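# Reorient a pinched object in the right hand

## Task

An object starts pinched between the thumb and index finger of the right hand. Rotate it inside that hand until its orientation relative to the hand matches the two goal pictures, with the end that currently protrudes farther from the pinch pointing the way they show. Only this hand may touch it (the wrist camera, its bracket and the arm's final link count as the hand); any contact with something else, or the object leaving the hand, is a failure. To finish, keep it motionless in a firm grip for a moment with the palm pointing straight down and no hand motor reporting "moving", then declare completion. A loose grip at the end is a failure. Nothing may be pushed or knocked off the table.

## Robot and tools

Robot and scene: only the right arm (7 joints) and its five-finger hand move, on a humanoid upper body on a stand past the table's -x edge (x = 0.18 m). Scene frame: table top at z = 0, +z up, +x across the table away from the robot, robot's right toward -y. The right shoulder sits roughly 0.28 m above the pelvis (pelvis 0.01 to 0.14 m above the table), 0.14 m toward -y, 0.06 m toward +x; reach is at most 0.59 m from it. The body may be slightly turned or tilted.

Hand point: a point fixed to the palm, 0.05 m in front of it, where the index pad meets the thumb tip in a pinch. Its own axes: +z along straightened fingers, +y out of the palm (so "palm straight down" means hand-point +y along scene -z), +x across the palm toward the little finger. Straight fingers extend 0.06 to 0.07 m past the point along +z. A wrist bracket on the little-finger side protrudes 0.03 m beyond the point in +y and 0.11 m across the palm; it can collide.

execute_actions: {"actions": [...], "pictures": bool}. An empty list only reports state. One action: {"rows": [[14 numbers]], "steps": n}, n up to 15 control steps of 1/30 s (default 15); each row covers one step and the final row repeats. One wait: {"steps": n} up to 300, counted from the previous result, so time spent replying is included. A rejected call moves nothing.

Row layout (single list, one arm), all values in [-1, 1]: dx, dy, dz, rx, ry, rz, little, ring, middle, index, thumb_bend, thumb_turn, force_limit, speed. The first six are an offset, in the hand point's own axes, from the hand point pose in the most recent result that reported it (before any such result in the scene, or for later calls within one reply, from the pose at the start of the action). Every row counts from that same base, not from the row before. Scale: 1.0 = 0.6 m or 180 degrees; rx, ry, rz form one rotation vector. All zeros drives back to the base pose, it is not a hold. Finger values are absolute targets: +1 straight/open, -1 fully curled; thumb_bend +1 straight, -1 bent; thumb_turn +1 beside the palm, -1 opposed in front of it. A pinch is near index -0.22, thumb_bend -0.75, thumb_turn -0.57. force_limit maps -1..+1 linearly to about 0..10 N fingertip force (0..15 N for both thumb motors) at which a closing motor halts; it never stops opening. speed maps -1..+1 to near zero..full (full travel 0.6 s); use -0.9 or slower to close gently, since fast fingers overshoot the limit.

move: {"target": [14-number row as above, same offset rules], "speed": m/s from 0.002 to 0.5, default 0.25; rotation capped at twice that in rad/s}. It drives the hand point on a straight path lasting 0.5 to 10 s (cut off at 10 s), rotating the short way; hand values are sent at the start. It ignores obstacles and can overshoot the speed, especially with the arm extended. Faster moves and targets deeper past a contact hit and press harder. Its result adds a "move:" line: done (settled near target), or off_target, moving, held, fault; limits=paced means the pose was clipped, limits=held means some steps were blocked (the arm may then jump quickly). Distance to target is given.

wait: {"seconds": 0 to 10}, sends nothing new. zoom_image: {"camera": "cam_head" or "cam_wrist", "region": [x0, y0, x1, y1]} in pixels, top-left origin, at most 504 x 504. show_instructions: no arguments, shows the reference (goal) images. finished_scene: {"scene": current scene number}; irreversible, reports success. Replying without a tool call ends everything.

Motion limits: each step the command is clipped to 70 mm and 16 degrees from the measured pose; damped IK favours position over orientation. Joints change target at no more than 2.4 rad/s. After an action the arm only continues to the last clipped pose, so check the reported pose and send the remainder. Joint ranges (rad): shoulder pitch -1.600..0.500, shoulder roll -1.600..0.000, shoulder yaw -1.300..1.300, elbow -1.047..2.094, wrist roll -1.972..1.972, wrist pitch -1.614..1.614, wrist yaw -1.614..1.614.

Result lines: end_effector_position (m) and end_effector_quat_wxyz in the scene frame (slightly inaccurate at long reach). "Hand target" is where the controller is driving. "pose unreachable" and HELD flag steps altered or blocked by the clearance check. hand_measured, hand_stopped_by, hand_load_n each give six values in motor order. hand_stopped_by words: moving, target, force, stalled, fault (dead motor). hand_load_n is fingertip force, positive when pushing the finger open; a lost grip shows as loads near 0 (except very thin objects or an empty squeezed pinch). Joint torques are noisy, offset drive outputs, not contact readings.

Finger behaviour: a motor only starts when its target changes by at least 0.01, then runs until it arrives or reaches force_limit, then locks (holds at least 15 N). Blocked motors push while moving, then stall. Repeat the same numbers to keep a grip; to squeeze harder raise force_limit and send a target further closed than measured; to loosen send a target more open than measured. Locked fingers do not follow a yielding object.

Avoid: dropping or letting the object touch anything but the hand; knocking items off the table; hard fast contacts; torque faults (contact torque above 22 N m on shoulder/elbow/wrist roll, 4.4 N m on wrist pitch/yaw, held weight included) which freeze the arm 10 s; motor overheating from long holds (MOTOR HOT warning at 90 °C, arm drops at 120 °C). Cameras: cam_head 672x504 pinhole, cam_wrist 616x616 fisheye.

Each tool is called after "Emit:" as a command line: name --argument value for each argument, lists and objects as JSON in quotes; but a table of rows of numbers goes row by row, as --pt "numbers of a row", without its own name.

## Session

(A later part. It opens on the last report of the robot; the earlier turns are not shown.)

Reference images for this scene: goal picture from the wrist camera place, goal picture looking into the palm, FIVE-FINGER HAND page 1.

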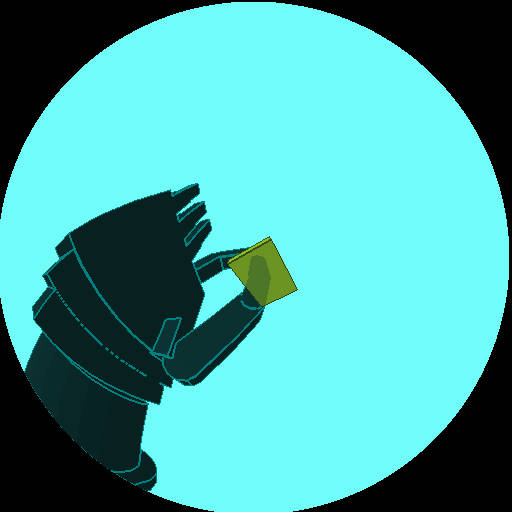

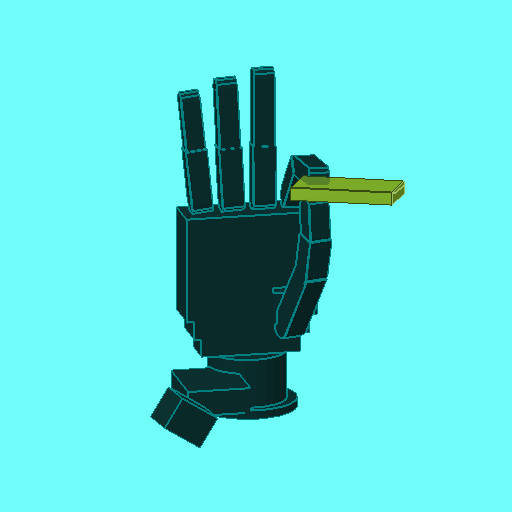

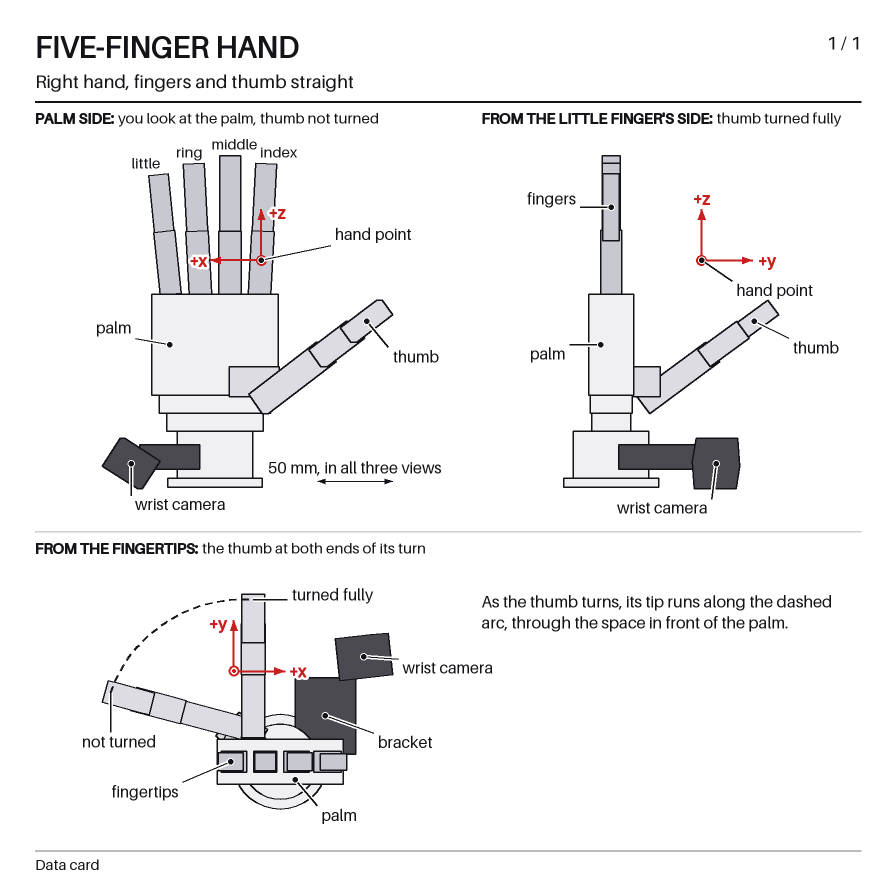

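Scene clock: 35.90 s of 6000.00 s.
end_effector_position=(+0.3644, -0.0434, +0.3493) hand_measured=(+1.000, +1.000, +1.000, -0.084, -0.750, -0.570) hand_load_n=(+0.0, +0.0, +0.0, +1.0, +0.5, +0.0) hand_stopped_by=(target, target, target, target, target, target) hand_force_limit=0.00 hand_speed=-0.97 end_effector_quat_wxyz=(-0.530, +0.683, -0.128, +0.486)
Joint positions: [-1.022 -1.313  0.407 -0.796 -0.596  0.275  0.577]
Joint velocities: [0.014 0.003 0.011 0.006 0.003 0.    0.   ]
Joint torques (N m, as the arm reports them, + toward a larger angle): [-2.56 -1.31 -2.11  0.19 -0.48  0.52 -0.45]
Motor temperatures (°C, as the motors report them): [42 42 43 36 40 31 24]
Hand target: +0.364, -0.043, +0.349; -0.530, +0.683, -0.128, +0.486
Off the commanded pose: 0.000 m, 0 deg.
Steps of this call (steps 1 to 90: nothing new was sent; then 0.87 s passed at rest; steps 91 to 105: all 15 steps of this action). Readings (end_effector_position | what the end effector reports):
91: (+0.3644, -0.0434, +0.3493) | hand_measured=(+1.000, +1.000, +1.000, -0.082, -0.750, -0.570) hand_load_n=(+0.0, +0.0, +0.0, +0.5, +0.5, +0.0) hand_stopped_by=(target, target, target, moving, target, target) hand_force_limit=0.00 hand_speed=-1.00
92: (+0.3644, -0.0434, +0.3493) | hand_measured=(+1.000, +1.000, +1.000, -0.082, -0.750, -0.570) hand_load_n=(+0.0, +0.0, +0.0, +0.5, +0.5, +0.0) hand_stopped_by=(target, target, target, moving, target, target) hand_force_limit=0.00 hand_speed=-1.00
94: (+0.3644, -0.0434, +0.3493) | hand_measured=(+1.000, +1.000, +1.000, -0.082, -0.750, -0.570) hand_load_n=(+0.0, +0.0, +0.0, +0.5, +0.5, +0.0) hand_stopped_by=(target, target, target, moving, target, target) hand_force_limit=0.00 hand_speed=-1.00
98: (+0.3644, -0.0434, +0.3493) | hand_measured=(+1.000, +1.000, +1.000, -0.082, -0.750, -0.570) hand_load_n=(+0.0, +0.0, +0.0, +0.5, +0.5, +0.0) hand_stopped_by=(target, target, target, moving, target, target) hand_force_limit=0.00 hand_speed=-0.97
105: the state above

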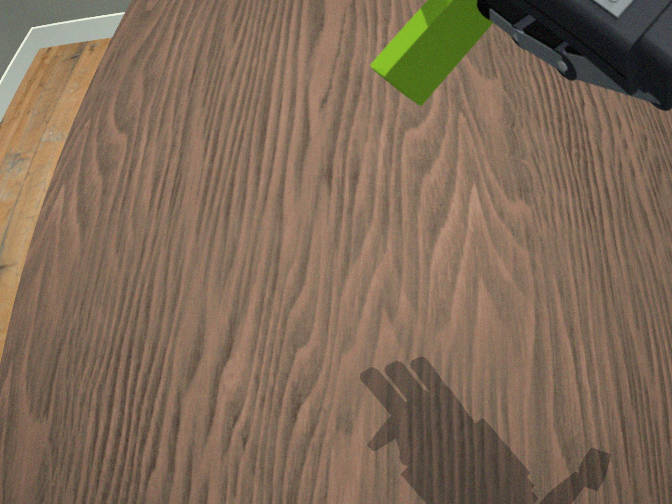

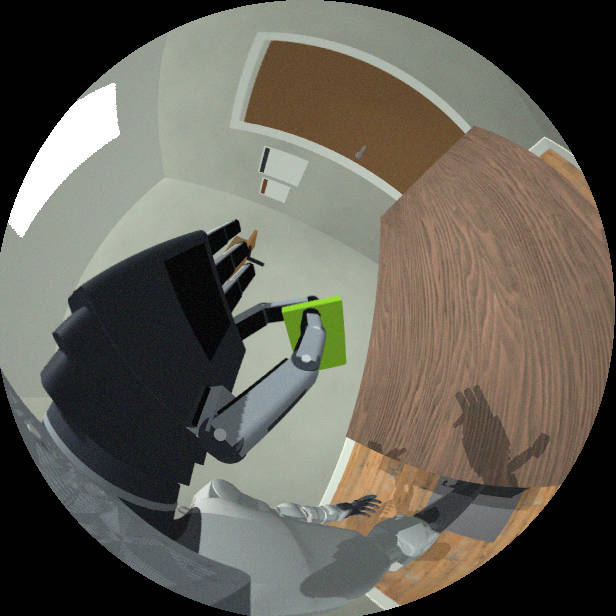

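Emit:
execute_actions --actions '[{"rows":[[0,0,0,0,0,0,1,1,1,-0.08,-0.75,-0.57,0,-0.99],[0,0,0,0,0,0,1,1,1,-0.08,-0.75,-0.57,0,-0.99],[0,0,0,0,0,0,1,1,1,-0.08,-0.75,-0.57,0,-0.99],[0,0,0,0,0,0,1,1,1,-0.08,-0.75,-0.57,0,-0.99],[0,0,0,0,0,0,1,1,1,-0.08,-0.75,-0.57,0,-0.99],[0,0,0,0,0,0,1,1,1,-0.08,-0.75,-0.57,0,-0.99],[0,0,0,0,0,0,1,1,1,-0.08,-0.75,-0.57,0,-0.99],[0,0,0,0,0,0,1,1,1,-0.084,-0.75,-0.57,0,-0.97]],"steps":15}]'

Emit:
zoom_image --camera "cam_wrist" --region '[220,220,420,420]'

Scene clock: 40.50 s of 6000.00 s.
end_effector_position=(+0.3644, -0.0434, +0.3493) hand_measured=(+1.000, +1.000, +1.000, -0.084, -0.750, -0.570) hand_load_n=(+0.0, +0.0, +0.0, +1.0, +0.5, +0.0) hand_stopped_by=(target, target, target, target, target, target) hand_force_limit=0.00 hand_speed=-0.97 end_effector_quat_wxyz=(-0.530, +0.683, -0.128, +0.486)
Joint positions: [-1.022 -1.313  0.407 -0.796 -0.596  0.275  0.577]
Joint velocities: [ 0.005 -0.002  0.     0.005  0.009  0.     0.   ]
Joint torques (N m, as the arm reports them, + toward a larger angle): [-2.73 -1.52 -2.11 -0.04 -0.41  0.48 -0.48]
Motor temperatures (°C, as the motors report them): [42 42 43 36 40 31 24]
Hand target: +0.364, -0.043, +0.349; -0.530, +0.683, -0.128, +0.486
Off the commanded pose: 0.000 m, 0 deg.
Steps of this call (steps 1 to 90: nothing new was sent; then 1.10 s passed at rest; steps 91 to 105: all 15 steps of this action). Readings (end_effector_position | what the end effector reports):
91: (+0.3644, -0.0434, +0.3493) | hand_measured=(+1.000, +1.000, +1.000, -0.084, -0.750, -0.570) hand_load_n=(+0.0, +0.0, +0.0, +1.0, +0.5, +0.0) hand_stopped_by=(target, target, target, moving, target, target) hand_force_limit=0.00 hand_speed=-0.99
92: (+0.3644, -0.0434, +0.3493) | hand_measured=(+1.000, +1.000, +1.000, -0.084, -0.750, -0.570) hand_load_n=(+0.0, +0.0, +0.0, +1.0, +0.5, +0.0) hand_stopped_by=(target, target, target, moving, target, target) hand_force_limit=0.00 hand_speed=-0.99
94: (+0.3644, -0.0434, +0.3493) | hand_measured=(+1.000, +1.000, +1.000, -0.084, -0.750, -0.570) hand_load_n=(+0.0, +0.0, +0.0, +1.0, +0.5, +0.0) hand_stopped_by=(target, target, target, moving, target, target) hand_force_limit=0.00 hand_speed=-0.99
98: (+0.3644, -0.0434, +0.3493) | hand_measured=(+1.000, +1.000, +1.000, -0.082, -0.750, -0.570) hand_load_n=(+0.0, +0.0, +0.0, +0.5, +0.5, +0.0) hand_stopped_by=(target, target, target, moving, target, target) hand_force_limit=0.00 hand_speed=-0.97
105: the state above

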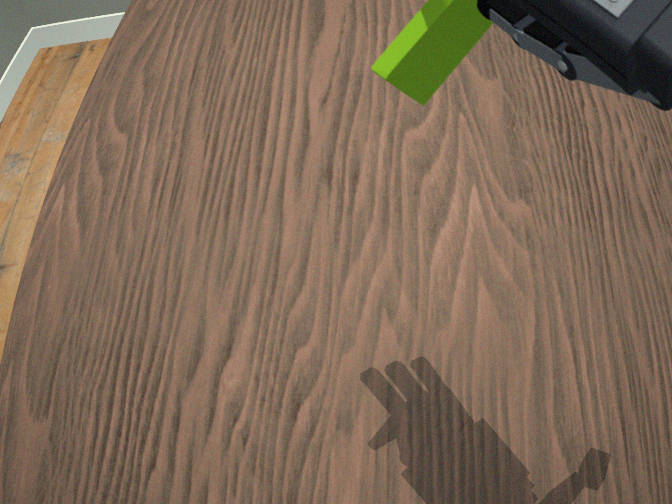

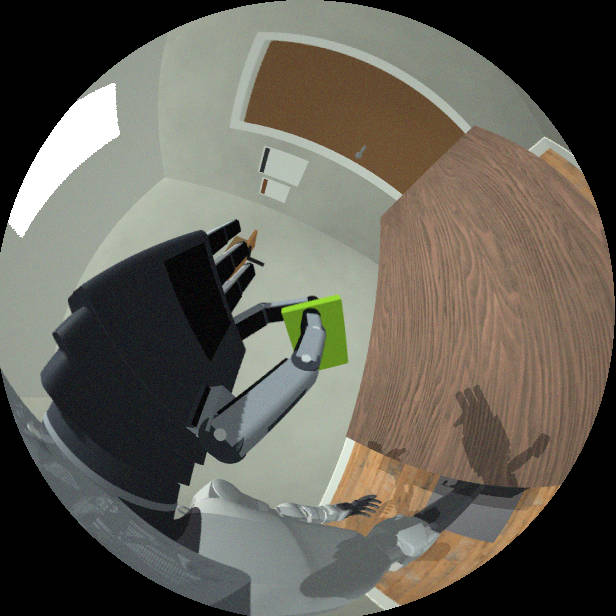

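Region (220, 220, 420, 420) of cam_wrist's 616x616 image, scaled by 2.520, with more detail than that image has.

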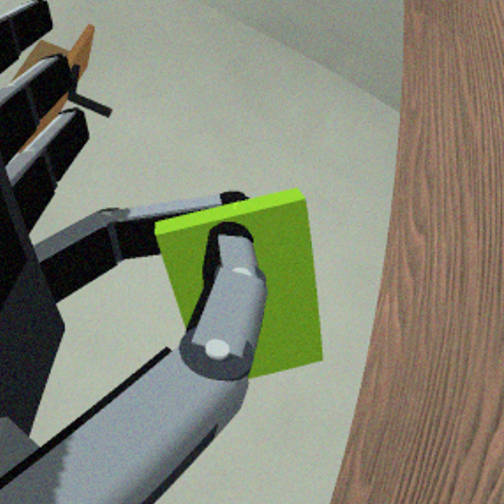

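Works: 2°. One step longer.

Emit:
execute_actions --actions '[{"rows":[[0,0,0,0,0,0,1,1,1,-0.08,-0.75,-0.57,0,-0.99],[0,0,0,0,0,0,1,1,1,-0.08,-0.75,-0.57,0,-0.99],[0,0,0,0,0,0,1,1,1,-0.08,-0.75,-0.57,0,-0.99],[0,0,0,0,0,0,1,1,1,-0.08,-0.75,-0.57,0,-0.99],[0,0,0,0,0,0,1,1,1,-0.08,-0.75,-0.57,0,-0.99],[0,0,0,0,0,0,1,1,1,-0.08,-0.75,-0.57,0,-0.99],[0,0,0,0,0,0,1,1,1,-0.08,-0.75,-0.57,0,-0.99],[0,0,0,0,0,0,1,1,1,-0.08,-0.75,-0.57,0,-0.99],[0,0,0,0,0,0,1,1,1,-0.084,-0.75,-0.57,0,-0.97]],"steps":15}]'

Emit:
zoom_image --camera "cam_wrist" --region '[220,220,420,420]'

Scene clock: 44.73 s of 6000.00 s.
end_effector_position=(+0.3644, -0.0434, +0.3493) hand_measured=(+1.000, +1.000, +1.000, -0.084, -0.750, -0.570) hand_load_n=(+0.0, +0.0, +0.0, +1.0, +0.5, +0.0) hand_stopped_by=(target, target, target, target, target, target) hand_force_limit=0.00 hand_speed=-0.97 end_effector_quat_wxyz=(-0.530, +0.683, -0.128, +0.486)
Joint positions: [-1.022 -1.313  0.407 -0.796 -0.596  0.275  0.577]
Joint velocities: [-0.015 -0.003  0.     0.008 -0.002  0.     0.   ]
Joint torques (N m, as the arm reports them, + toward a larger angle): [-2.51 -1.28 -2.19  0.1  -0.57  0.48 -0.45]
Motor temperatures (°C, as the motors report them): [43 43 43 36 40 31 24]
Hand target: +0.364, -0.043, +0.349; -0.530, +0.683, -0.128, +0.486
Off the commanded pose: 0.000 m, 0 deg.
Steps of this call (steps 1 to 90: nothing new was sent; then 0.73 s passed at rest; steps 91 to 105: all 15 steps of this action). Readings (end_effector_position | what the end effector reports):
91: (+0.3644, -0.0434, +0.3493) | hand_measured=(+1.000, +1.000, +1.000, -0.084, -0.750, -0.570) hand_load_n=(+0.0, +0.0, +0.0, +1.0, +0.5, +0.0) hand_stopped_by=(target, target, target, moving, target, target) hand_force_limit=0.00 hand_speed=-0.99
92: (+0.3644, -0.0434, +0.3493) | hand_measured=(+1.000, +1.000, +1.000, -0.084, -0.750, -0.570) hand_load_n=(+0.0, +0.0, +0.0, +1.0, +0.5, +0.0) hand_stopped_by=(target, target, target, moving, target, target) hand_force_limit=0.00 hand_speed=-0.99
94: (+0.3644, -0.0434, +0.3493) | hand_measured=(+1.000, +1.000, +1.000, -0.084, -0.750, -0.570) hand_load_n=(+0.0, +0.0, +0.0, +1.0, +0.5, +0.0) hand_stopped_by=(target, target, target, moving, target, target) hand_force_limit=0.00 hand_speed=-0.99
98: (+0.3644, -0.0434, +0.3493) | hand_measured=(+1.000, +1.000, +1.000, -0.082, -0.750, -0.570) hand_load_n=(+0.0, +0.0, +0.0, +0.5, +0.5, +0.0) hand_stopped_by=(target, target, target, moving, target, target) hand_force_limit=0.00 hand_speed=-0.99
105: the state above

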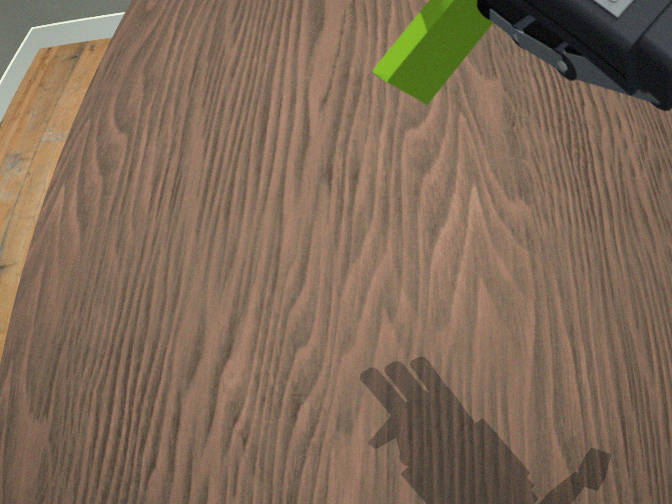

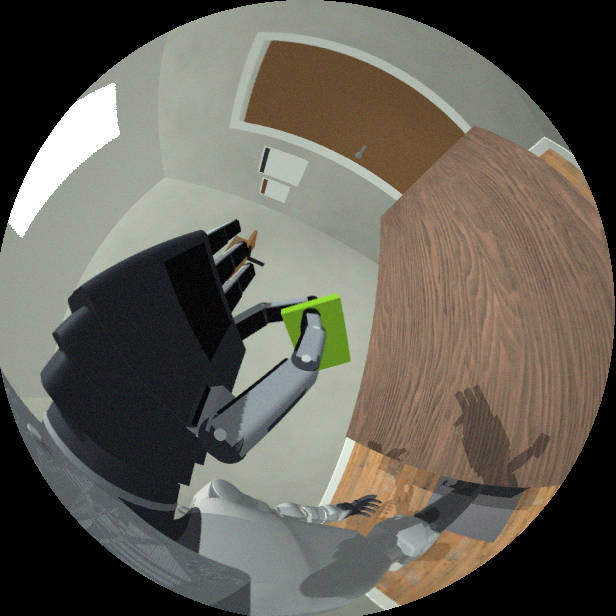

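Region (220, 220, 420, 420) of cam_wrist's 616x616 image, scaled by 2.520, with more detail than that image has.

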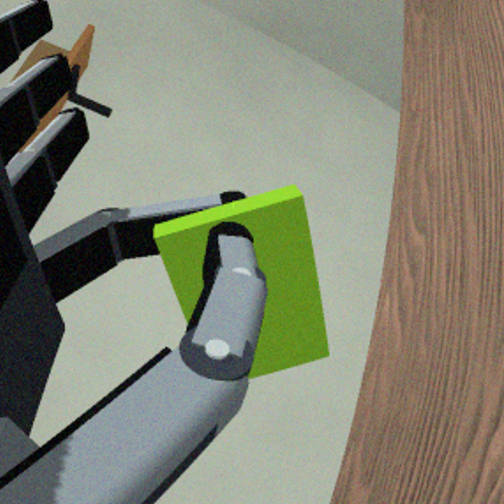

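Edge at 9° from vertical; goal 28°. Ten steps.

Emit:
execute_actions --actions '[{"rows":[[0,0,0,0,0,0,1,1,1,-0.08,-0.75,-0.57,0,-0.99]],"steps":10}]' --pictures false

Emit:
execute_actions --actions '[{"rows":[[0,0,0,0,0,0,1,1,1,-0.084,-0.75,-0.57,0,-0.97]],"steps":8}]'

Emit:
zoom_image --camera "cam_wrist" --region '[220,220,420,420]'

Scene clock: 48.23 s of 6000.00 s.
end_effector_position=(+0.3644, -0.0434, +0.3493) hand_measured=(+1.000, +1.000, +1.000, -0.080, -0.750, -0.570) hand_load_n=(+0.0, +0.0, +0.0, +0.0, +0.5, +0.0) hand_stopped_by=(target, target, target, moving, target, target) hand_force_limit=0.00 hand_speed=-0.99 end_effector_quat_wxyz=(-0.530, +0.683, -0.128, +0.486)
Joint positions: [-1.022 -1.313  0.407 -0.796 -0.596  0.275  0.577]
Joint velocities: [-0.003 -0.002 -0.009  0.009 -0.008  0.     0.   ]
Joint torques (N m, as the arm reports them, + toward a larger angle): [-2.83 -1.5  -2.3   0.03 -0.39  0.48 -0.45]
Motor temperatures (°C, as the motors report them): [43 43 43 36 40 31 24]
Hand target: +0.364, -0.043, +0.349; -0.530, +0.683, -0.128, +0.486
Off the commanded pose: 0.000 m, 0 deg.
Steps of this call (steps 1 to 90: nothing new was sent; then 0.17 s passed at rest; steps 91 to 100: all 10 steps of this action). Readings (end_effector_position | what the end effector reports):
91: (+0.3644, -0.0434, +0.3493) | hand_measured=(+1.000, +1.000, +1.000, -0.084, -0.750, -0.570) hand_load_n=(+0.0, +0.0, +0.0, +1.0, +0.5, +0.0) hand_stopped_by=(target, target, target, moving, target, target) hand_force_limit=0.00 hand_speed=-0.99
92: (+0.3644, -0.0434, +0.3493) | hand_measured=(+1.000, +1.000, +1.000, -0.084, -0.750, -0.570) hand_load_n=(+0.0, +0.0, +0.0, +1.0, +0.5, +0.0) hand_stopped_by=(target, target, target, moving, target, target) hand_force_limit=0.00 hand_speed=-0.99
94: (+0.3644, -0.0434, +0.3493) | hand_measured=(+1.000, +1.000, +1.000, -0.084, -0.750, -0.570) hand_load_n=(+0.0, +0.0, +0.0, +1.0, +0.5, +0.0) hand_stopped_by=(target, target, target, moving, target, target) hand_force_limit=0.00 hand_speed=-0.99
98: (+0.3644, -0.0434, +0.3493) | hand_measured=(+1.000, +1.000, +1.000, -0.082, -0.750, -0.570) hand_load_n=(+0.0, +0.0, +0.0, +0.5, +0.5, +0.0) hand_stopped_by=(target, target, target, moving, target, target) hand_force_limit=0.00 hand_speed=-0.99
100: the state above

Scene clock: 48.50 s of 6000.00 s.
end_effector_position=(+0.3644, -0.0434, +0.3493) hand_measured=(+1.000, +1.000, +1.000, -0.084, -0.750, -0.570) hand_load_n=(+0.0, +0.0, +0.0, +1.0, +0.5, +0.0) hand_stopped_by=(target, target, target, target, target, target) hand_force_limit=0.00 hand_speed=-0.97 end_effector_quat_wxyz=(-0.530, +0.683, -0.128, +0.486)
Joint positions: [-1.022 -1.313  0.407 -0.796 -0.596  0.275  0.577]
Joint velocities: [-0.003  0.005  0.008  0.002  0.002  0.     0.   ]
Joint torques (N m, as the arm reports them, + toward a larger angle): [-2.67 -1.46 -2.01 -0.06 -0.37  0.5  -0.47]
Motor temperatures (°C, as the motors report them): [43 43 43 36 40 31 24]
Hand target: +0.364, -0.043, +0.349; -0.530, +0.683, -0.128, +0.486
Off the commanded pose: 0.000 m, 0 deg.
Steps of this call (steps 1 to 8: all 8 steps of this action). Readings (end_effector_position | what the end effector reports):
1: (+0.3644, -0.0434, +0.3493) | hand_measured=(+1.000, +1.000, +1.000, -0.080, -0.750, -0.570) hand_load_n=(+0.0, +0.0, +0.0, +0.0, +0.5, +0.0) hand_stopped_by=(target, target, target, moving, target, target) hand_force_limit=0.00 hand_speed=-0.97
2: (+0.3644, -0.0434, +0.3493) | hand_measured=(+1.000, +1.000, +1.000, -0.082, -0.750, -0.570) hand_load_n=(+0.0, +0.0, +0.0, +0.5, +0.5, +0.0) hand_stopped_by=(target, target, target, moving, target, target) hand_force_limit=0.00 hand_speed=-0.97
4: (+0.3644, -0.0434, +0.3493) | hand_measured=(+1.000, +1.000, +1.000, -0.084, -0.750, -0.570) hand_load_n=(+0.0, +0.0, +0.0, +1.0, +0.5, +0.0) hand_stopped_by=(target, target, target, moving, target, target) hand_force_limit=0.00 hand_speed=-0.97
8: the state above

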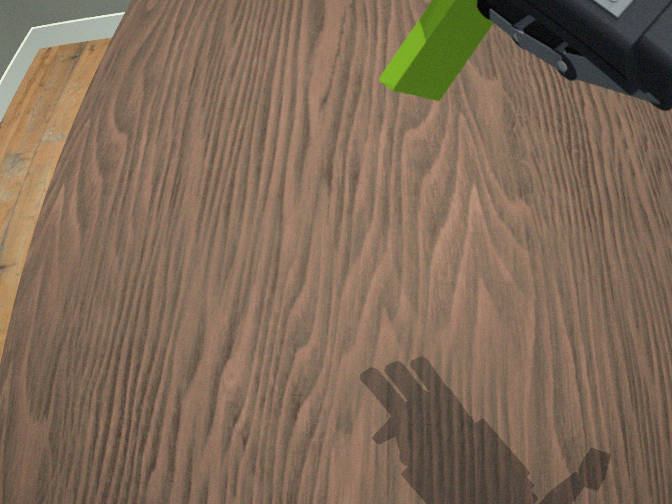

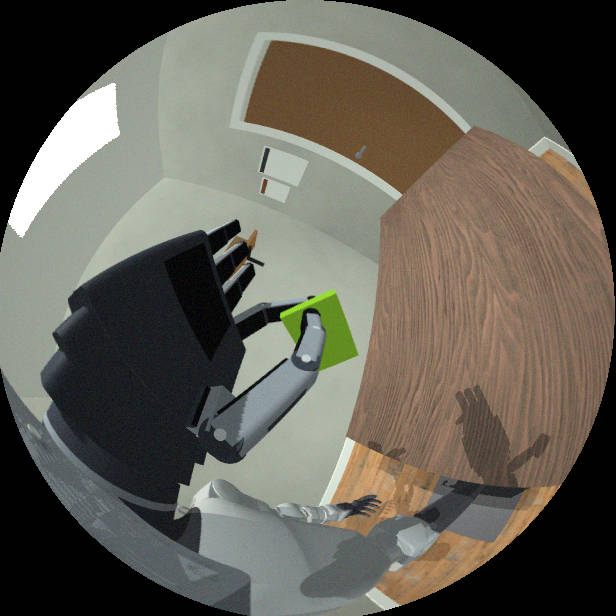

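Region (220, 220, 420, 420) of cam_wrist's 616x616 image, scaled by 2.520, with more detail than that image has.

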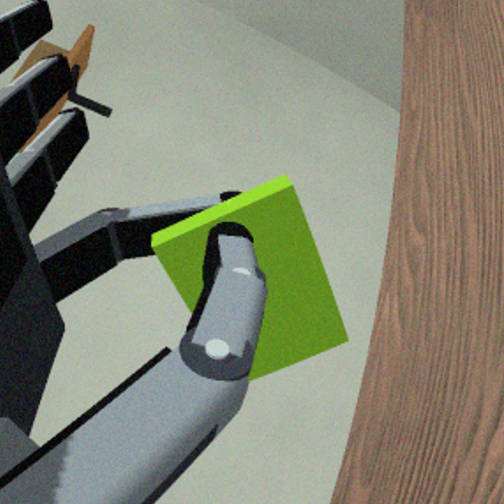

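20°. One more pulse, then clamp.

Emit:
execute_actions --actions '[{"rows":[[0,0,0,0,0,0,1,1,1,-0.08,-0.75,-0.57,0,-0.99]],"steps":9}]' --pictures false

Emit:
execute_actions --actions '[{"rows":[[0,0,0,0,0,0,1,1,1,-0.13,-0.75,-0.57,0.35,-0.96]],"steps":12}]'

Emit:
zoom_image --camera "cam_wrist" --region '[220,220,420,420]'

Scene clock: 51.43 s of 6000.00 s.
end_effector_position=(+0.3644, -0.0434, +0.3493) hand_measured=(+1.000, +1.000, +1.000, -0.080, -0.750, -0.570) hand_load_n=(+0.0, +0.0, +0.0, +0.0, +0.5, +0.0) hand_stopped_by=(target, target, target, moving, target, target) hand_force_limit=0.00 hand_speed=-0.99 end_effector_quat_wxyz=(-0.530, +0.683, -0.128, +0.486)
Joint positions: [-1.022 -1.313  0.407 -0.796 -0.596  0.275  0.577]
Joint velocities: [ 0.     0.009  0.006 -0.003 -0.002  0.     0.   ]
Joint torques (N m, as the arm reports them, + toward a larger angle): [-2.64 -1.42 -2.14  0.19 -0.37  0.55 -0.47]
Motor temperatures (°C, as the motors report them): [43 43 43 36 40 31 24]
Hand target: +0.364, -0.043, +0.349; -0.530, +0.683, -0.128, +0.486
Off the commanded pose: 0.000 m, 0 deg.
Steps of this call (steps 1 to 79: nothing new was sent; steps 80 to 88: all 9 steps of this action). Readings (end_effector_position | what the end effector reports):
80: (+0.3644, -0.0434, +0.3493) | hand_measured=(+1.000, +1.000, +1.000, -0.084, -0.750, -0.570) hand_load_n=(+0.0, +0.0, +0.0, +1.0, +0.5, +0.0) hand_stopped_by=(target, target, target, moving, target, target) hand_force_limit=0.00 hand_speed=-0.99
81: (+0.3644, -0.0434, +0.3493) | hand_measured=(+1.000, +1.000, +1.000, -0.084, -0.750, -0.570) hand_load_n=(+0.0, +0.0, +0.0, +1.0, +0.5, +0.0) hand_stopped_by=(target, target, target, moving, target, target) hand_force_limit=0.00 hand_speed=-0.99
83: (+0.3644, -0.0434, +0.3493) | hand_measured=(+1.000, +1.000, +1.000, -0.084, -0.750, -0.570) hand_load_n=(+0.0, +0.0, +0.0, +1.0, +0.5, +0.0) hand_stopped_by=(target, target, target, moving, target, target) hand_force_limit=0.00 hand_speed=-0.99
87: (+0.3644, -0.0434, +0.3493) | hand_measured=(+1.000, +1.000, +1.000, -0.082, -0.750, -0.570) hand_load_n=(+0.0, +0.0, +0.0, +0.5, +0.5, +0.0) hand_stopped_by=(target, target, target, moving, target, target) hand_force_limit=0.00 hand_speed=-0.99
88: the state above

Scene clock: 51.83 s of 6000.00 s.
end_effector_position=(+0.3644, -0.0434, +0.3493) hand_measured=(+1.000, +1.000, +1.000, -0.100, -0.750, -0.570) hand_load_n=(+0.0, +0.0, +0.0, +7.0, +1.0, +0.0) hand_stopped_by=(target, target, target, force, target, target) hand_force_limit=0.35 hand_speed=-0.96 end_effector_quat_wxyz=(-0.530, +0.683, -0.128, +0.486)
Joint positions: [-1.022 -1.313  0.407 -0.796 -0.596  0.275  0.577]
Joint velocities: [ 0.003  0.     0.003 -0.006 -0.012  0.     0.   ]
Joint torques (N m, as the arm reports them, + toward a larger angle): [-2.72 -1.59 -2.1   0.06 -0.3   0.49 -0.46]
Motor temperatures (°C, as the motors report them): [43 43 43 36 40 31 25]
Hand target: +0.364, -0.043, +0.349; -0.530, +0.683, -0.128, +0.486
Off the commanded pose: 0.000 m, 0 deg.
Steps of this call (steps 1 to 12: all 12 steps of this action). Readings (end_effector_position | what the end effector reports):
1: (+0.3644, -0.0434, +0.3493) | hand_measured=(+1.000, +1.000, +1.000, -0.080, -0.750, -0.570) hand_load_n=(+0.0, +0.0, +0.0, +0.0, +0.5, +0.0) hand_stopped_by=(target, target, target, moving, target, target) hand_force_limit=0.35 hand_speed=-0.96
2: (+0.3644, -0.0434, +0.3493) | hand_measured=(+1.000, +1.000, +1.000, -0.082, -0.750, -0.570) hand_load_n=(+0.0, +0.0, +0.0, +0.5, +0.5, +0.0) hand_stopped_by=(target, target, target, moving, target, target) hand_force_limit=0.35 hand_speed=-0.96
4: (+0.3644, -0.0434, +0.3493) | hand_measured=(+1.000, +1.000, +1.000, -0.086, -0.750, -0.570) hand_load_n=(+0.0, +0.0, +0.0, +1.5, +0.5, +0.0) hand_stopped_by=(target, target, target, moving, target, target) hand_force_limit=0.35 hand_speed=-0.96
8: (+0.3644, -0.0434, +0.3493) | hand_measured=(+1.000, +1.000, +1.000, -0.094, -0.750, -0.570) hand_load_n=(+0.0, +0.0, +0.0, +4.5, +1.0, +0.0) hand_stopped_by=(target, target, target, moving, target, target) hand_force_limit=0.35 hand_speed=-0.96
12: the state above

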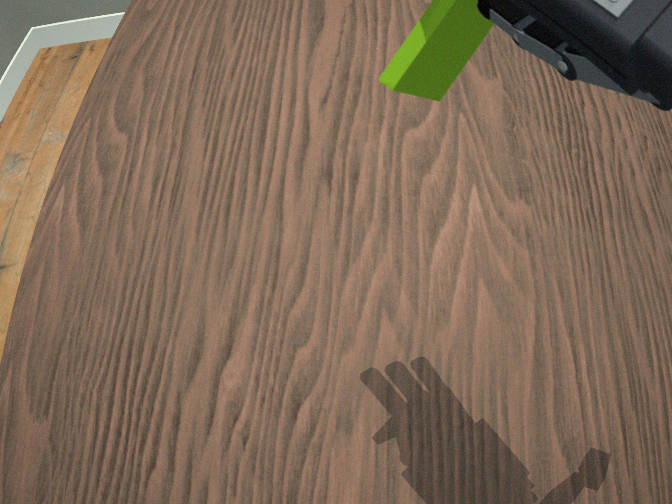

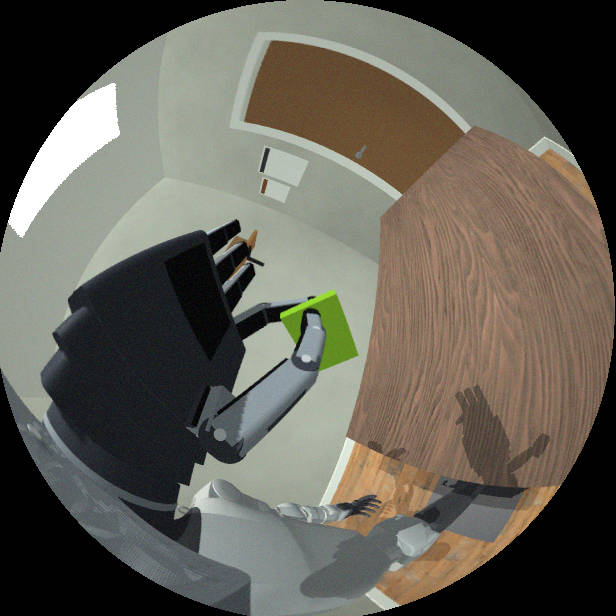

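Region (220, 220, 420, 420) of cam_wrist's 616x616 image, scaled by 2.520, with more detail than that image has.

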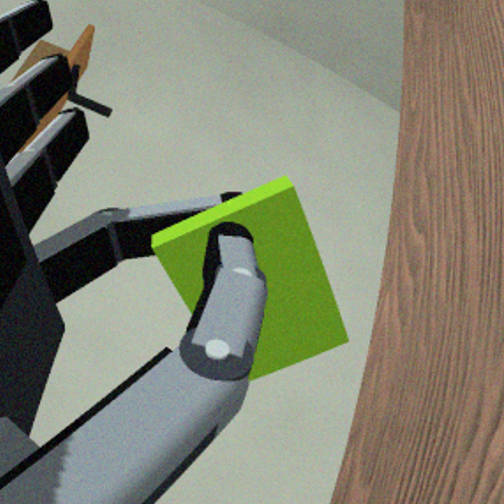

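No change. Roll 13° more to restore the lever, then pulse.

Emit:
move --target '[0,0,0,0,0,0.075,1,1,1,-0.084,-0.75,-0.57,0,-0.98]' --speed 0.15

Emit:
execute_actions --actions '[{"rows":[[0,0,0,0,0,0,1,1,1,-0.08,-0.75,-0.57,0,-0.99]],"steps":8}]' --pictures false

Emit:
execute_actions --actions '[{"rows":[[0,0,0,0,0,0,1,1,1,-0.084,-0.75,-0.57,0,-0.97]],"steps":8}]'

Emit:
zoom_image --camera "cam_wrist" --region '[220,220,420,420]'

Scene clock: 56.83 s of 6000.00 s.
end_effector_position=(+0.3650, -0.0447, +0.3493) hand_measured=(+1.000, +1.000, +1.000, -0.084, -0.750, -0.570) hand_load_n=(+0.0, +0.0, +0.0, +1.0, +0.5, +0.0) hand_stopped_by=(target, target, target, target, target, target) hand_force_limit=0.00 hand_speed=-0.98 end_effector_quat_wxyz=(-0.580, +0.664, -0.207, +0.424)
Joint positions: [-0.939 -1.285  0.304 -0.748 -0.406  0.305  0.531]
Joint velocities: [ 0.012  0.     0.    -0.011  0.006  0.     0.   ]
Joint torques (N m, as the arm reports them, + toward a larger angle): [-2.38 -1.49 -2.49 -0.13 -0.06  0.35 -0.57]
Motor temperatures (°C, as the motors report them): [43 43 43 36 40 31 25]
Hand target: +0.365, -0.045, +0.349; -0.582, +0.662, -0.209, +0.422
Off the commanded pose: 0.001 m, 1 deg.
After step 90, 0.90 s passed at rest.
move: done

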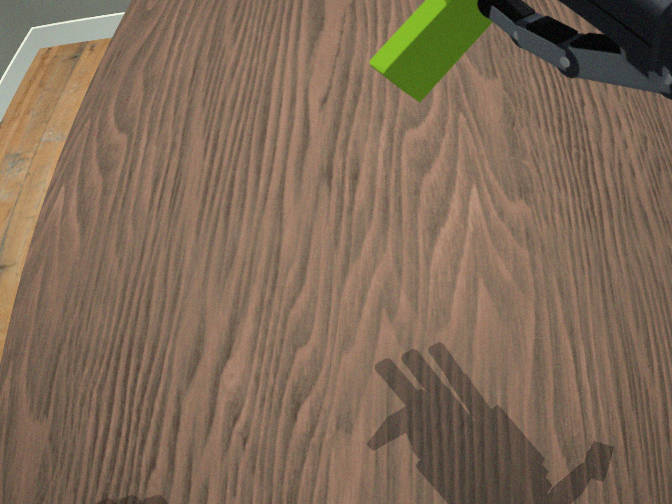

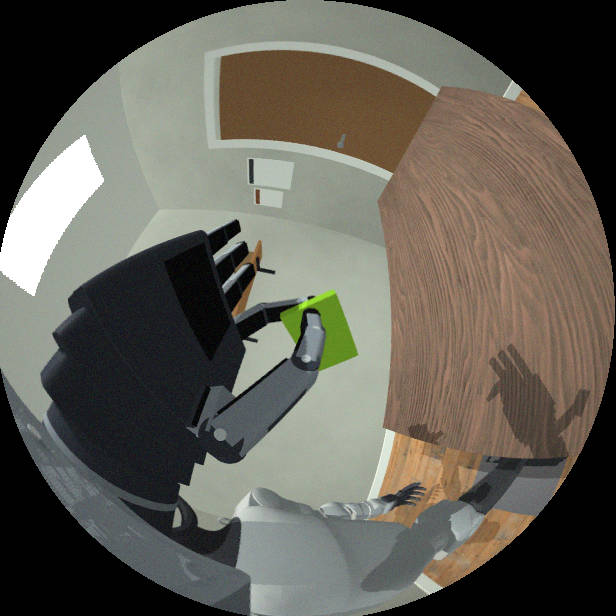

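Scene clock: 57.10 s of 6000.00 s.
end_effector_position=(+0.3650, -0.0447, +0.3493) hand_measured=(+1.000, +1.000, +1.000, -0.082, -0.750, -0.570) hand_load_n=(+0.0, +0.0, +0.0, +0.5, +0.5, +0.0) hand_stopped_by=(target, target, target, moving, target, target) hand_force_limit=0.00 hand_speed=-0.99 end_effector_quat_wxyz=(-0.580, +0.664, -0.207, +0.424)
Joint positions: [-0.939 -1.285  0.304 -0.748 -0.406  0.305  0.531]
Joint velocities: [ 0.    -0.002 -0.008  0.008 -0.012  0.     0.   ]
Joint torques (N m, as the arm reports them, + toward a larger angle): [-2.73 -1.53 -2.23 -0.07 -0.41  0.31 -0.52]
Motor temperatures (°C, as the motors report them): [43 43 43 36 40 31 25]
Hand target: +0.365, -0.045, +0.349; -0.580, +0.664, -0.207, +0.424
Off the commanded pose: 0.000 m, 0 deg.
Steps of this call (steps 1 to 8: all 8 steps of this action). Readings (end_effector_position | what the end effector reports):
1: (+0.3650, -0.0447, +0.3493) | hand_measured=(+1.000, +1.000, +1.000, -0.084, -0.750, -0.570) hand_load_n=(+0.0, +0.0, +0.0, +1.0, +0.5, +0.0) hand_stopped_by=(target, target, target, moving, target, target) hand_force_limit=0.00 hand_speed=-0.99
2: (+0.3650, -0.0447, +0.3493) | hand_measured=(+1.000, +1.000, +1.000, -0.084, -0.750, -0.570) hand_load_n=(+0.0, +0.0, +0.0, +1.0, +0.5, +0.0) hand_stopped_by=(target, target, target, moving, target, target) hand_force_limit=0.00 hand_speed=-0.99
4: (+0.3650, -0.0447, +0.3493) | hand_measured=(+1.000, +1.000, +1.000, -0.084, -0.750, -0.570) hand_load_n=(+0.0, +0.0, +0.0, +1.0, +0.5, +0.0) hand_stopped_by=(target, target, target, moving, target, target) hand_force_limit=0.00 hand_speed=-0.99
8: the state above

Scene clock: 57.37 s of 6000.00 s.
end_effector_position=(+0.3650, -0.0447, +0.3493) hand_measured=(+1.000, +1.000, +1.000, -0.084, -0.750, -0.570) hand_load_n=(+0.0, +0.0, +0.0, +1.0, +0.5, +0.0) hand_stopped_by=(target, target, target, target, target, target) hand_force_limit=0.00 hand_speed=-0.97 end_effector_quat_wxyz=(-0.580, +0.664, -0.207, +0.424)
Joint positions: [-0.939 -1.285  0.304 -0.748 -0.406  0.305  0.531]
Joint velocities: [-0.008 -0.006 -0.006  0.006  0.008  0.     0.   ]
Joint torques (N m, as the arm reports them, + toward a larger angle): [-2.79 -1.71 -2.11 -0.07 -0.47  0.32 -0.5 ]
Motor temperatures (°C, as the motors report them): [43 43 43 36 40 31 25]
Hand target: +0.365, -0.045, +0.349; -0.580, +0.664, -0.207, +0.424
Off the commanded pose: 0.000 m, 0 deg.
Steps of this call (steps 1 to 8: all 8 steps of this action). Readings (end_effector_position | what the end effector reports):
1: (+0.3650, -0.0447, +0.3493) | hand_measured=(+1.000, +1.000, +1.000, -0.080, -0.750, -0.570) hand_load_n=(+0.0, +0.0, +0.0, +0.0, +0.5, +0.0) hand_stopped_by=(target, target, target, moving, target, target) hand_force_limit=0.00 hand_speed=-0.97
2: (+0.3650, -0.0447, +0.3493) | hand_measured=(+1.000, +1.000, +1.000, -0.082, -0.750, -0.570) hand_load_n=(+0.0, +0.0, +0.0, +0.5, +0.5, +0.0) hand_stopped_by=(target, target, target, moving, target, target) hand_force_limit=0.00 hand_speed=-0.97
4: (+0.3650, -0.0447, +0.3493) | hand_measured=(+1.000, +1.000, +1.000, -0.084, -0.750, -0.570) hand_load_n=(+0.0, +0.0, +0.0, +1.0, +0.5, +0.0) hand_stopped_by=(target, target, target, moving, target, target) hand_force_limit=0.00 hand_speed=-0.97
8: the state above

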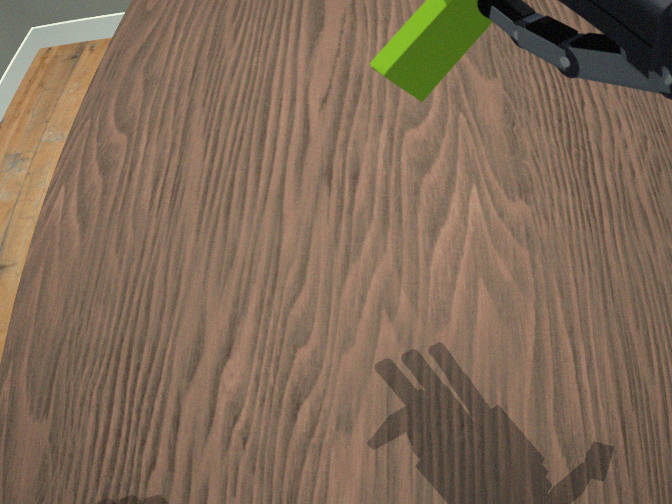

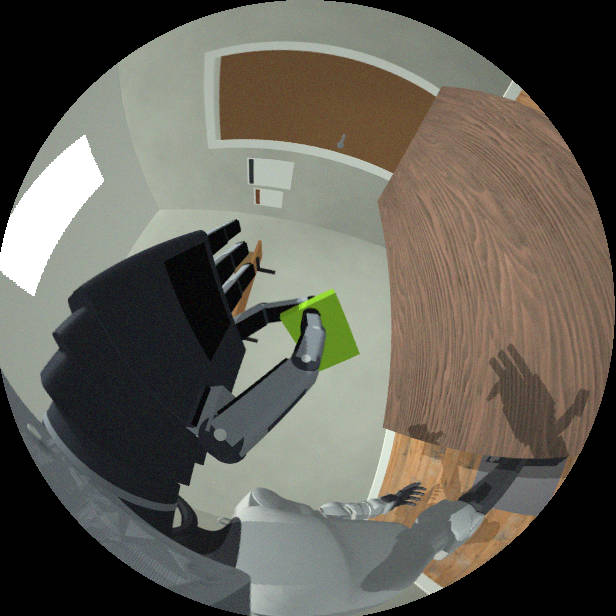

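Region (220, 220, 420, 420) of cam_wrist's 616x616 image, scaled by 2.520, with more detail than that image has.

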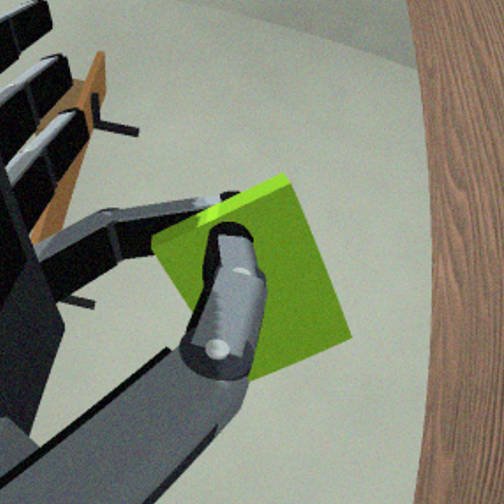

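Emit:
execute_actions --actions '[{"rows":[[0,0,0,0,0,0,1,1,1,-0.08,-0.75,-0.57,0,-0.99]],"steps":9}]' --pictures false

Emit:
execute_actions --actions '[{"rows":[[0,0,0,0,0,0,1,1,1,-0.13,-0.75,-0.57,0.35,-0.97]],"steps":15}]' --pictures false

Emit:
move --target '[0,0,0,0,0,0.107,1,1,1,-0.13,-0.75,-0.57,0.35,-0.97]'

Emit:
zoom_image --camera "cam_wrist" --region '[220,220,420,420]'

Scene clock: 61.97 s of 6000.00 s.
end_effector_position=(+0.3650, -0.0447, +0.3493) hand_measured=(+1.000, +1.000, +1.000, -0.080, -0.750, -0.570) hand_load_n=(+0.0, +0.0, +0.0, +0.0, +0.5, +0.0) hand_stopped_by=(target, target, target, moving, target, target) hand_force_limit=0.00 hand_speed=-0.99 end_effector_quat_wxyz=(-0.580, +0.664, -0.207, +0.424)
Joint positions: [-0.939 -1.285  0.304 -0.748 -0.406  0.305  0.531]
Joint velocities: [ 0.008 -0.003 -0.015  0.011 -0.011  0.     0.   ]
Joint torques (N m, as the arm reports them, + toward a larger angle): [-2.72 -1.55 -2.29 -0.11 -0.35  0.31 -0.51]
Motor temperatures (°C, as the motors report them): [43 43 43 36 40 30 25]
Hand target: +0.365, -0.045, +0.349; -0.580, +0.664, -0.207, +0.424
Off the commanded pose: 0.000 m, 0 deg.
Steps of this call (steps 1 to 90: nothing new was sent; then 1.30 s passed at rest; steps 91 to 99: all 9 steps of this action). Readings (end_effector_position | what the end effector reports):
91: (+0.3650, -0.0447, +0.3493) | hand_measured=(+1.000, +1.000, +1.000, -0.084, -0.750, -0.570) hand_load_n=(+0.0, +0.0, +0.0, +1.0, +0.5, +0.0) hand_stopped_by=(target, target, target, moving, target, target) hand_force_limit=0.00 hand_speed=-0.99
92: (+0.3650, -0.0447, +0.3493) | hand_measured=(+1.000, +1.000, +1.000, -0.084, -0.750, -0.570) hand_load_n=(+0.0, +0.0, +0.0, +1.0, +0.5, +0.0) hand_stopped_by=(target, target, target, moving, target, target) hand_force_limit=0.00 hand_speed=-0.99
94: (+0.3650, -0.0447, +0.3493) | hand_measured=(+1.000, +1.000, +1.000, -0.084, -0.750, -0.570) hand_load_n=(+0.0, +0.0, +0.0, +1.0, +0.5, +0.0) hand_stopped_by=(target, target, target, moving, target, target) hand_force_limit=0.00 hand_speed=-0.99
98: (+0.3650, -0.0447, +0.3493) | hand_measured=(+1.000, +1.000, +1.000, -0.082, -0.750, -0.570) hand_load_n=(+0.0, +0.0, +0.0, +0.5, +0.5, +0.0) hand_stopped_by=(target, target, target, moving, target, target) hand_force_limit=0.00 hand_speed=-0.99
99: the state above

Scene clock: 62.47 s of 6000.00 s.
end_effector_position=(+0.3650, -0.0447, +0.3493) hand_measured=(+1.000, +1.000, +1.000, -0.100, -0.750, -0.570) hand_load_n=(+0.0, +0.0, +0.0, +6.5, +1.0, +0.0) hand_stopped_by=(target, target, target, force, target, target) hand_force_limit=0.35 hand_speed=-0.97 end_effector_quat_wxyz=(-0.580, +0.664, -0.207, +0.424)
Joint positions: [-0.939 -1.285  0.304 -0.748 -0.406  0.305  0.531]
Joint velocities: [ 0.009 -0.006  0.006 -0.014  0.015  0.     0.   ]
Joint torques (N m, as the arm reports them, + toward a larger angle): [-2.76 -1.51 -2.1  -0.14 -0.35  0.31 -0.5 ]
Motor temperatures (°C, as the motors report them): [43 43 43 36 40 30 25]
Hand target: +0.365, -0.045, +0.349; -0.580, +0.664, -0.207, +0.424
Off the commanded pose: 0.000 m, 0 deg.
Steps of this call (steps 1 to 15: all 15 steps of this action). Readings (end_effector_position | what the end effector reports):
1: (+0.3650, -0.0447, +0.3493) | hand_measured=(+1.000, +1.000, +1.000, -0.080, -0.750, -0.570) hand_load_n=(+0.0, +0.0, +0.0, +0.0, +0.5, +0.0) hand_stopped_by=(target, target, target, moving, target, target) hand_force_limit=0.35 hand_speed=-0.97
2: (+0.3650, -0.0447, +0.3493) | hand_measured=(+1.000, +1.000, +1.000, -0.082, -0.750, -0.570) hand_load_n=(+0.0, +0.0, +0.0, +0.5, +0.5, +0.0) hand_stopped_by=(target, target, target, moving, target, target) hand_force_limit=0.35 hand_speed=-0.97
4: (+0.3650, -0.0447, +0.3493) | hand_measured=(+1.000, +1.000, +1.000, -0.084, -0.750, -0.570) hand_load_n=(+0.0, +0.0, +0.0, +1.0, +0.5, +0.0) hand_stopped_by=(target, target, target, moving, target, target) hand_force_limit=0.35 hand_speed=-0.97
8: (+0.3650, -0.0447, +0.3493) | hand_measured=(+1.000, +1.000, +1.000, -0.090, -0.750, -0.570) hand_load_n=(+0.0, +0.0, +0.0, +3.5, +0.5, +0.0) hand_stopped_by=(target, target, target, moving, target, target) hand_force_limit=0.35 hand_speed=-0.97
15: the state above

Scene clock: 63.73 s of 6000.00 s.
end_effector_position=(+0.3658, -0.0462, +0.3487) hand_measured=(+1.000, +1.000, +1.000, -0.100, -0.750, -0.570) hand_load_n=(+0.0, +0.0, +0.0, +6.5, +1.0, +0.0) hand_stopped_by=(target, target, target, force, target, target) hand_force_limit=0.35 hand_speed=-0.97 end_effector_quat_wxyz=(+0.640, -0.621, +0.316, -0.326)
Joint positions: [-0.829 -1.2    0.17  -0.679 -0.174  0.341  0.506]
Joint velocities: [ 0.014  0.006 -0.003 -0.011 -0.002  0.     0.   ]
Joint torques (N m, as the arm reports them, + toward a larger angle): [-2.68 -1.32 -2.21 -0.15 -0.18  0.06 -0.57]
Motor temperatures (°C, as the motors report them): [43 43 43 36 40 30 25]
Hand target: +0.366, -0.046, +0.349; +0.641, -0.619, +0.318, -0.324
Off the commanded pose: 0.002 m, 1 deg.
move: done

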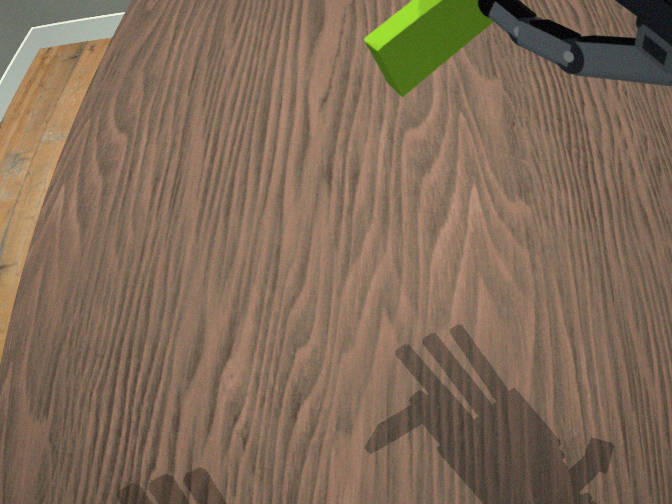

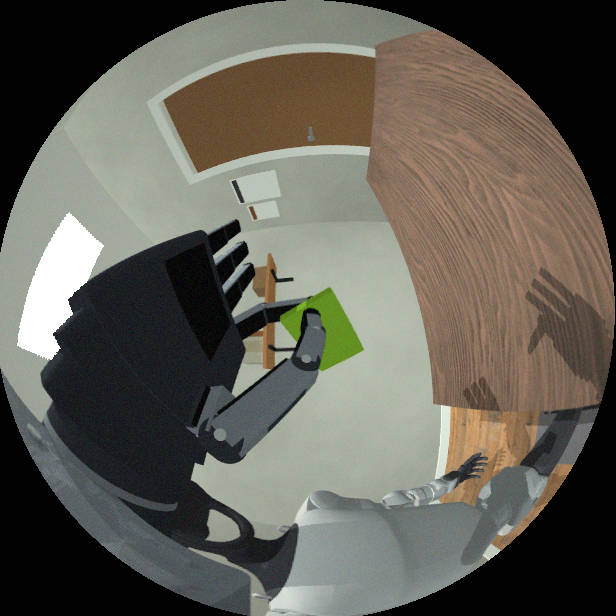

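Region (220, 220, 420, 420) of cam_wrist's 616x616 image, scaled by 2.520, with more detail than that image has.

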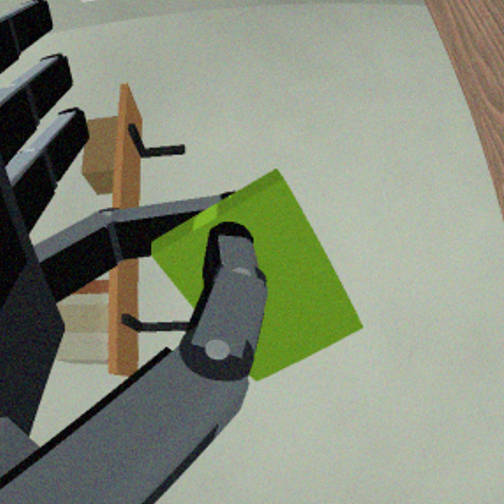

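Emit:
execute_actions --actions '[{"steps":60}]' --pictures false

Emit:
finished_scene --scene 2

Scene clock: 65.73 s of 6000.00 s.
end_effector_position=(+0.3658, -0.0461, +0.3487) hand_measured=(+1.000, +1.000, +1.000, -0.100, -0.750, -0.570) hand_load_n=(+0.0, +0.0, +0.0, +6.5, +1.0, +0.0) hand_stopped_by=(target, target, target, force, target, target) hand_force_limit=0.35 hand_speed=-0.97 end_effector_quat_wxyz=(+0.640, -0.621, +0.316, -0.326)
Joint positions: [-0.829 -1.2    0.17  -0.679 -0.174  0.341  0.506]
Joint velocities: [-0.017  0.009  0.     0.003  0.009  0.     0.   ]
Joint torques (N m, as the arm reports them, + toward a larger angle): [-2.7  -1.77 -2.35 -0.07 -0.04  0.05 -0.56]
Motor temperatures (°C, as the motors report them): [43 43 43 36 40 30 25]
Hand target: +0.366, -0.046, +0.349; +0.641, -0.619, +0.318, -0.324
Off the commanded pose: 0.002 m, 1 deg.
Steps of this call (steps 1 to 60: nothing new was sent). Readings (end_effector_position | what the end effector reports):
1: (+0.3658, -0.0462, +0.3487) | hand_measured=(+1.000, +1.000, +1.000, -0.100, -0.750, -0.570) hand_load_n=(+0.0, +0.0, +0.0, +6.5, +1.0, +0.0) hand_stopped_by=(target, target, target, force, target, target) hand_force_limit=0.35 hand_speed=-0.97
2: (+0.3658, -0.0461, +0.3487) | hand_measured=(+1.000, +1.000, +1.000, -0.100, -0.750, -0.570) hand_load_n=(+0.0, +0.0, +0.0, +6.5, +1.0, +0.0) hand_stopped_by=(target, target, target, force, target, target) hand_force_limit=0.35 hand_speed=-0.97
4: (+0.3658, -0.0461, +0.3487) | hand_measured=(+1.000, +1.000, +1.000, -0.100, -0.750, -0.570) hand_load_n=(+0.0, +0.0, +0.0, +6.5, +1.0, +0.0) hand_stopped_by=(target, target, target, force, target, target) hand_force_limit=0.35 hand_speed=-0.97
8: (+0.3658, -0.0461, +0.3487) | hand_measured=(+1.000, +1.000, +1.000, -0.100, -0.750, -0.570) hand_load_n=(+0.0, +0.0, +0.0, +6.5, +1.0, +0.0) hand_stopped_by=(target, target, target, force, target, target) hand_force_limit=0.35 hand_speed=-0.97
60: the state above

The scene is finished: the task was done.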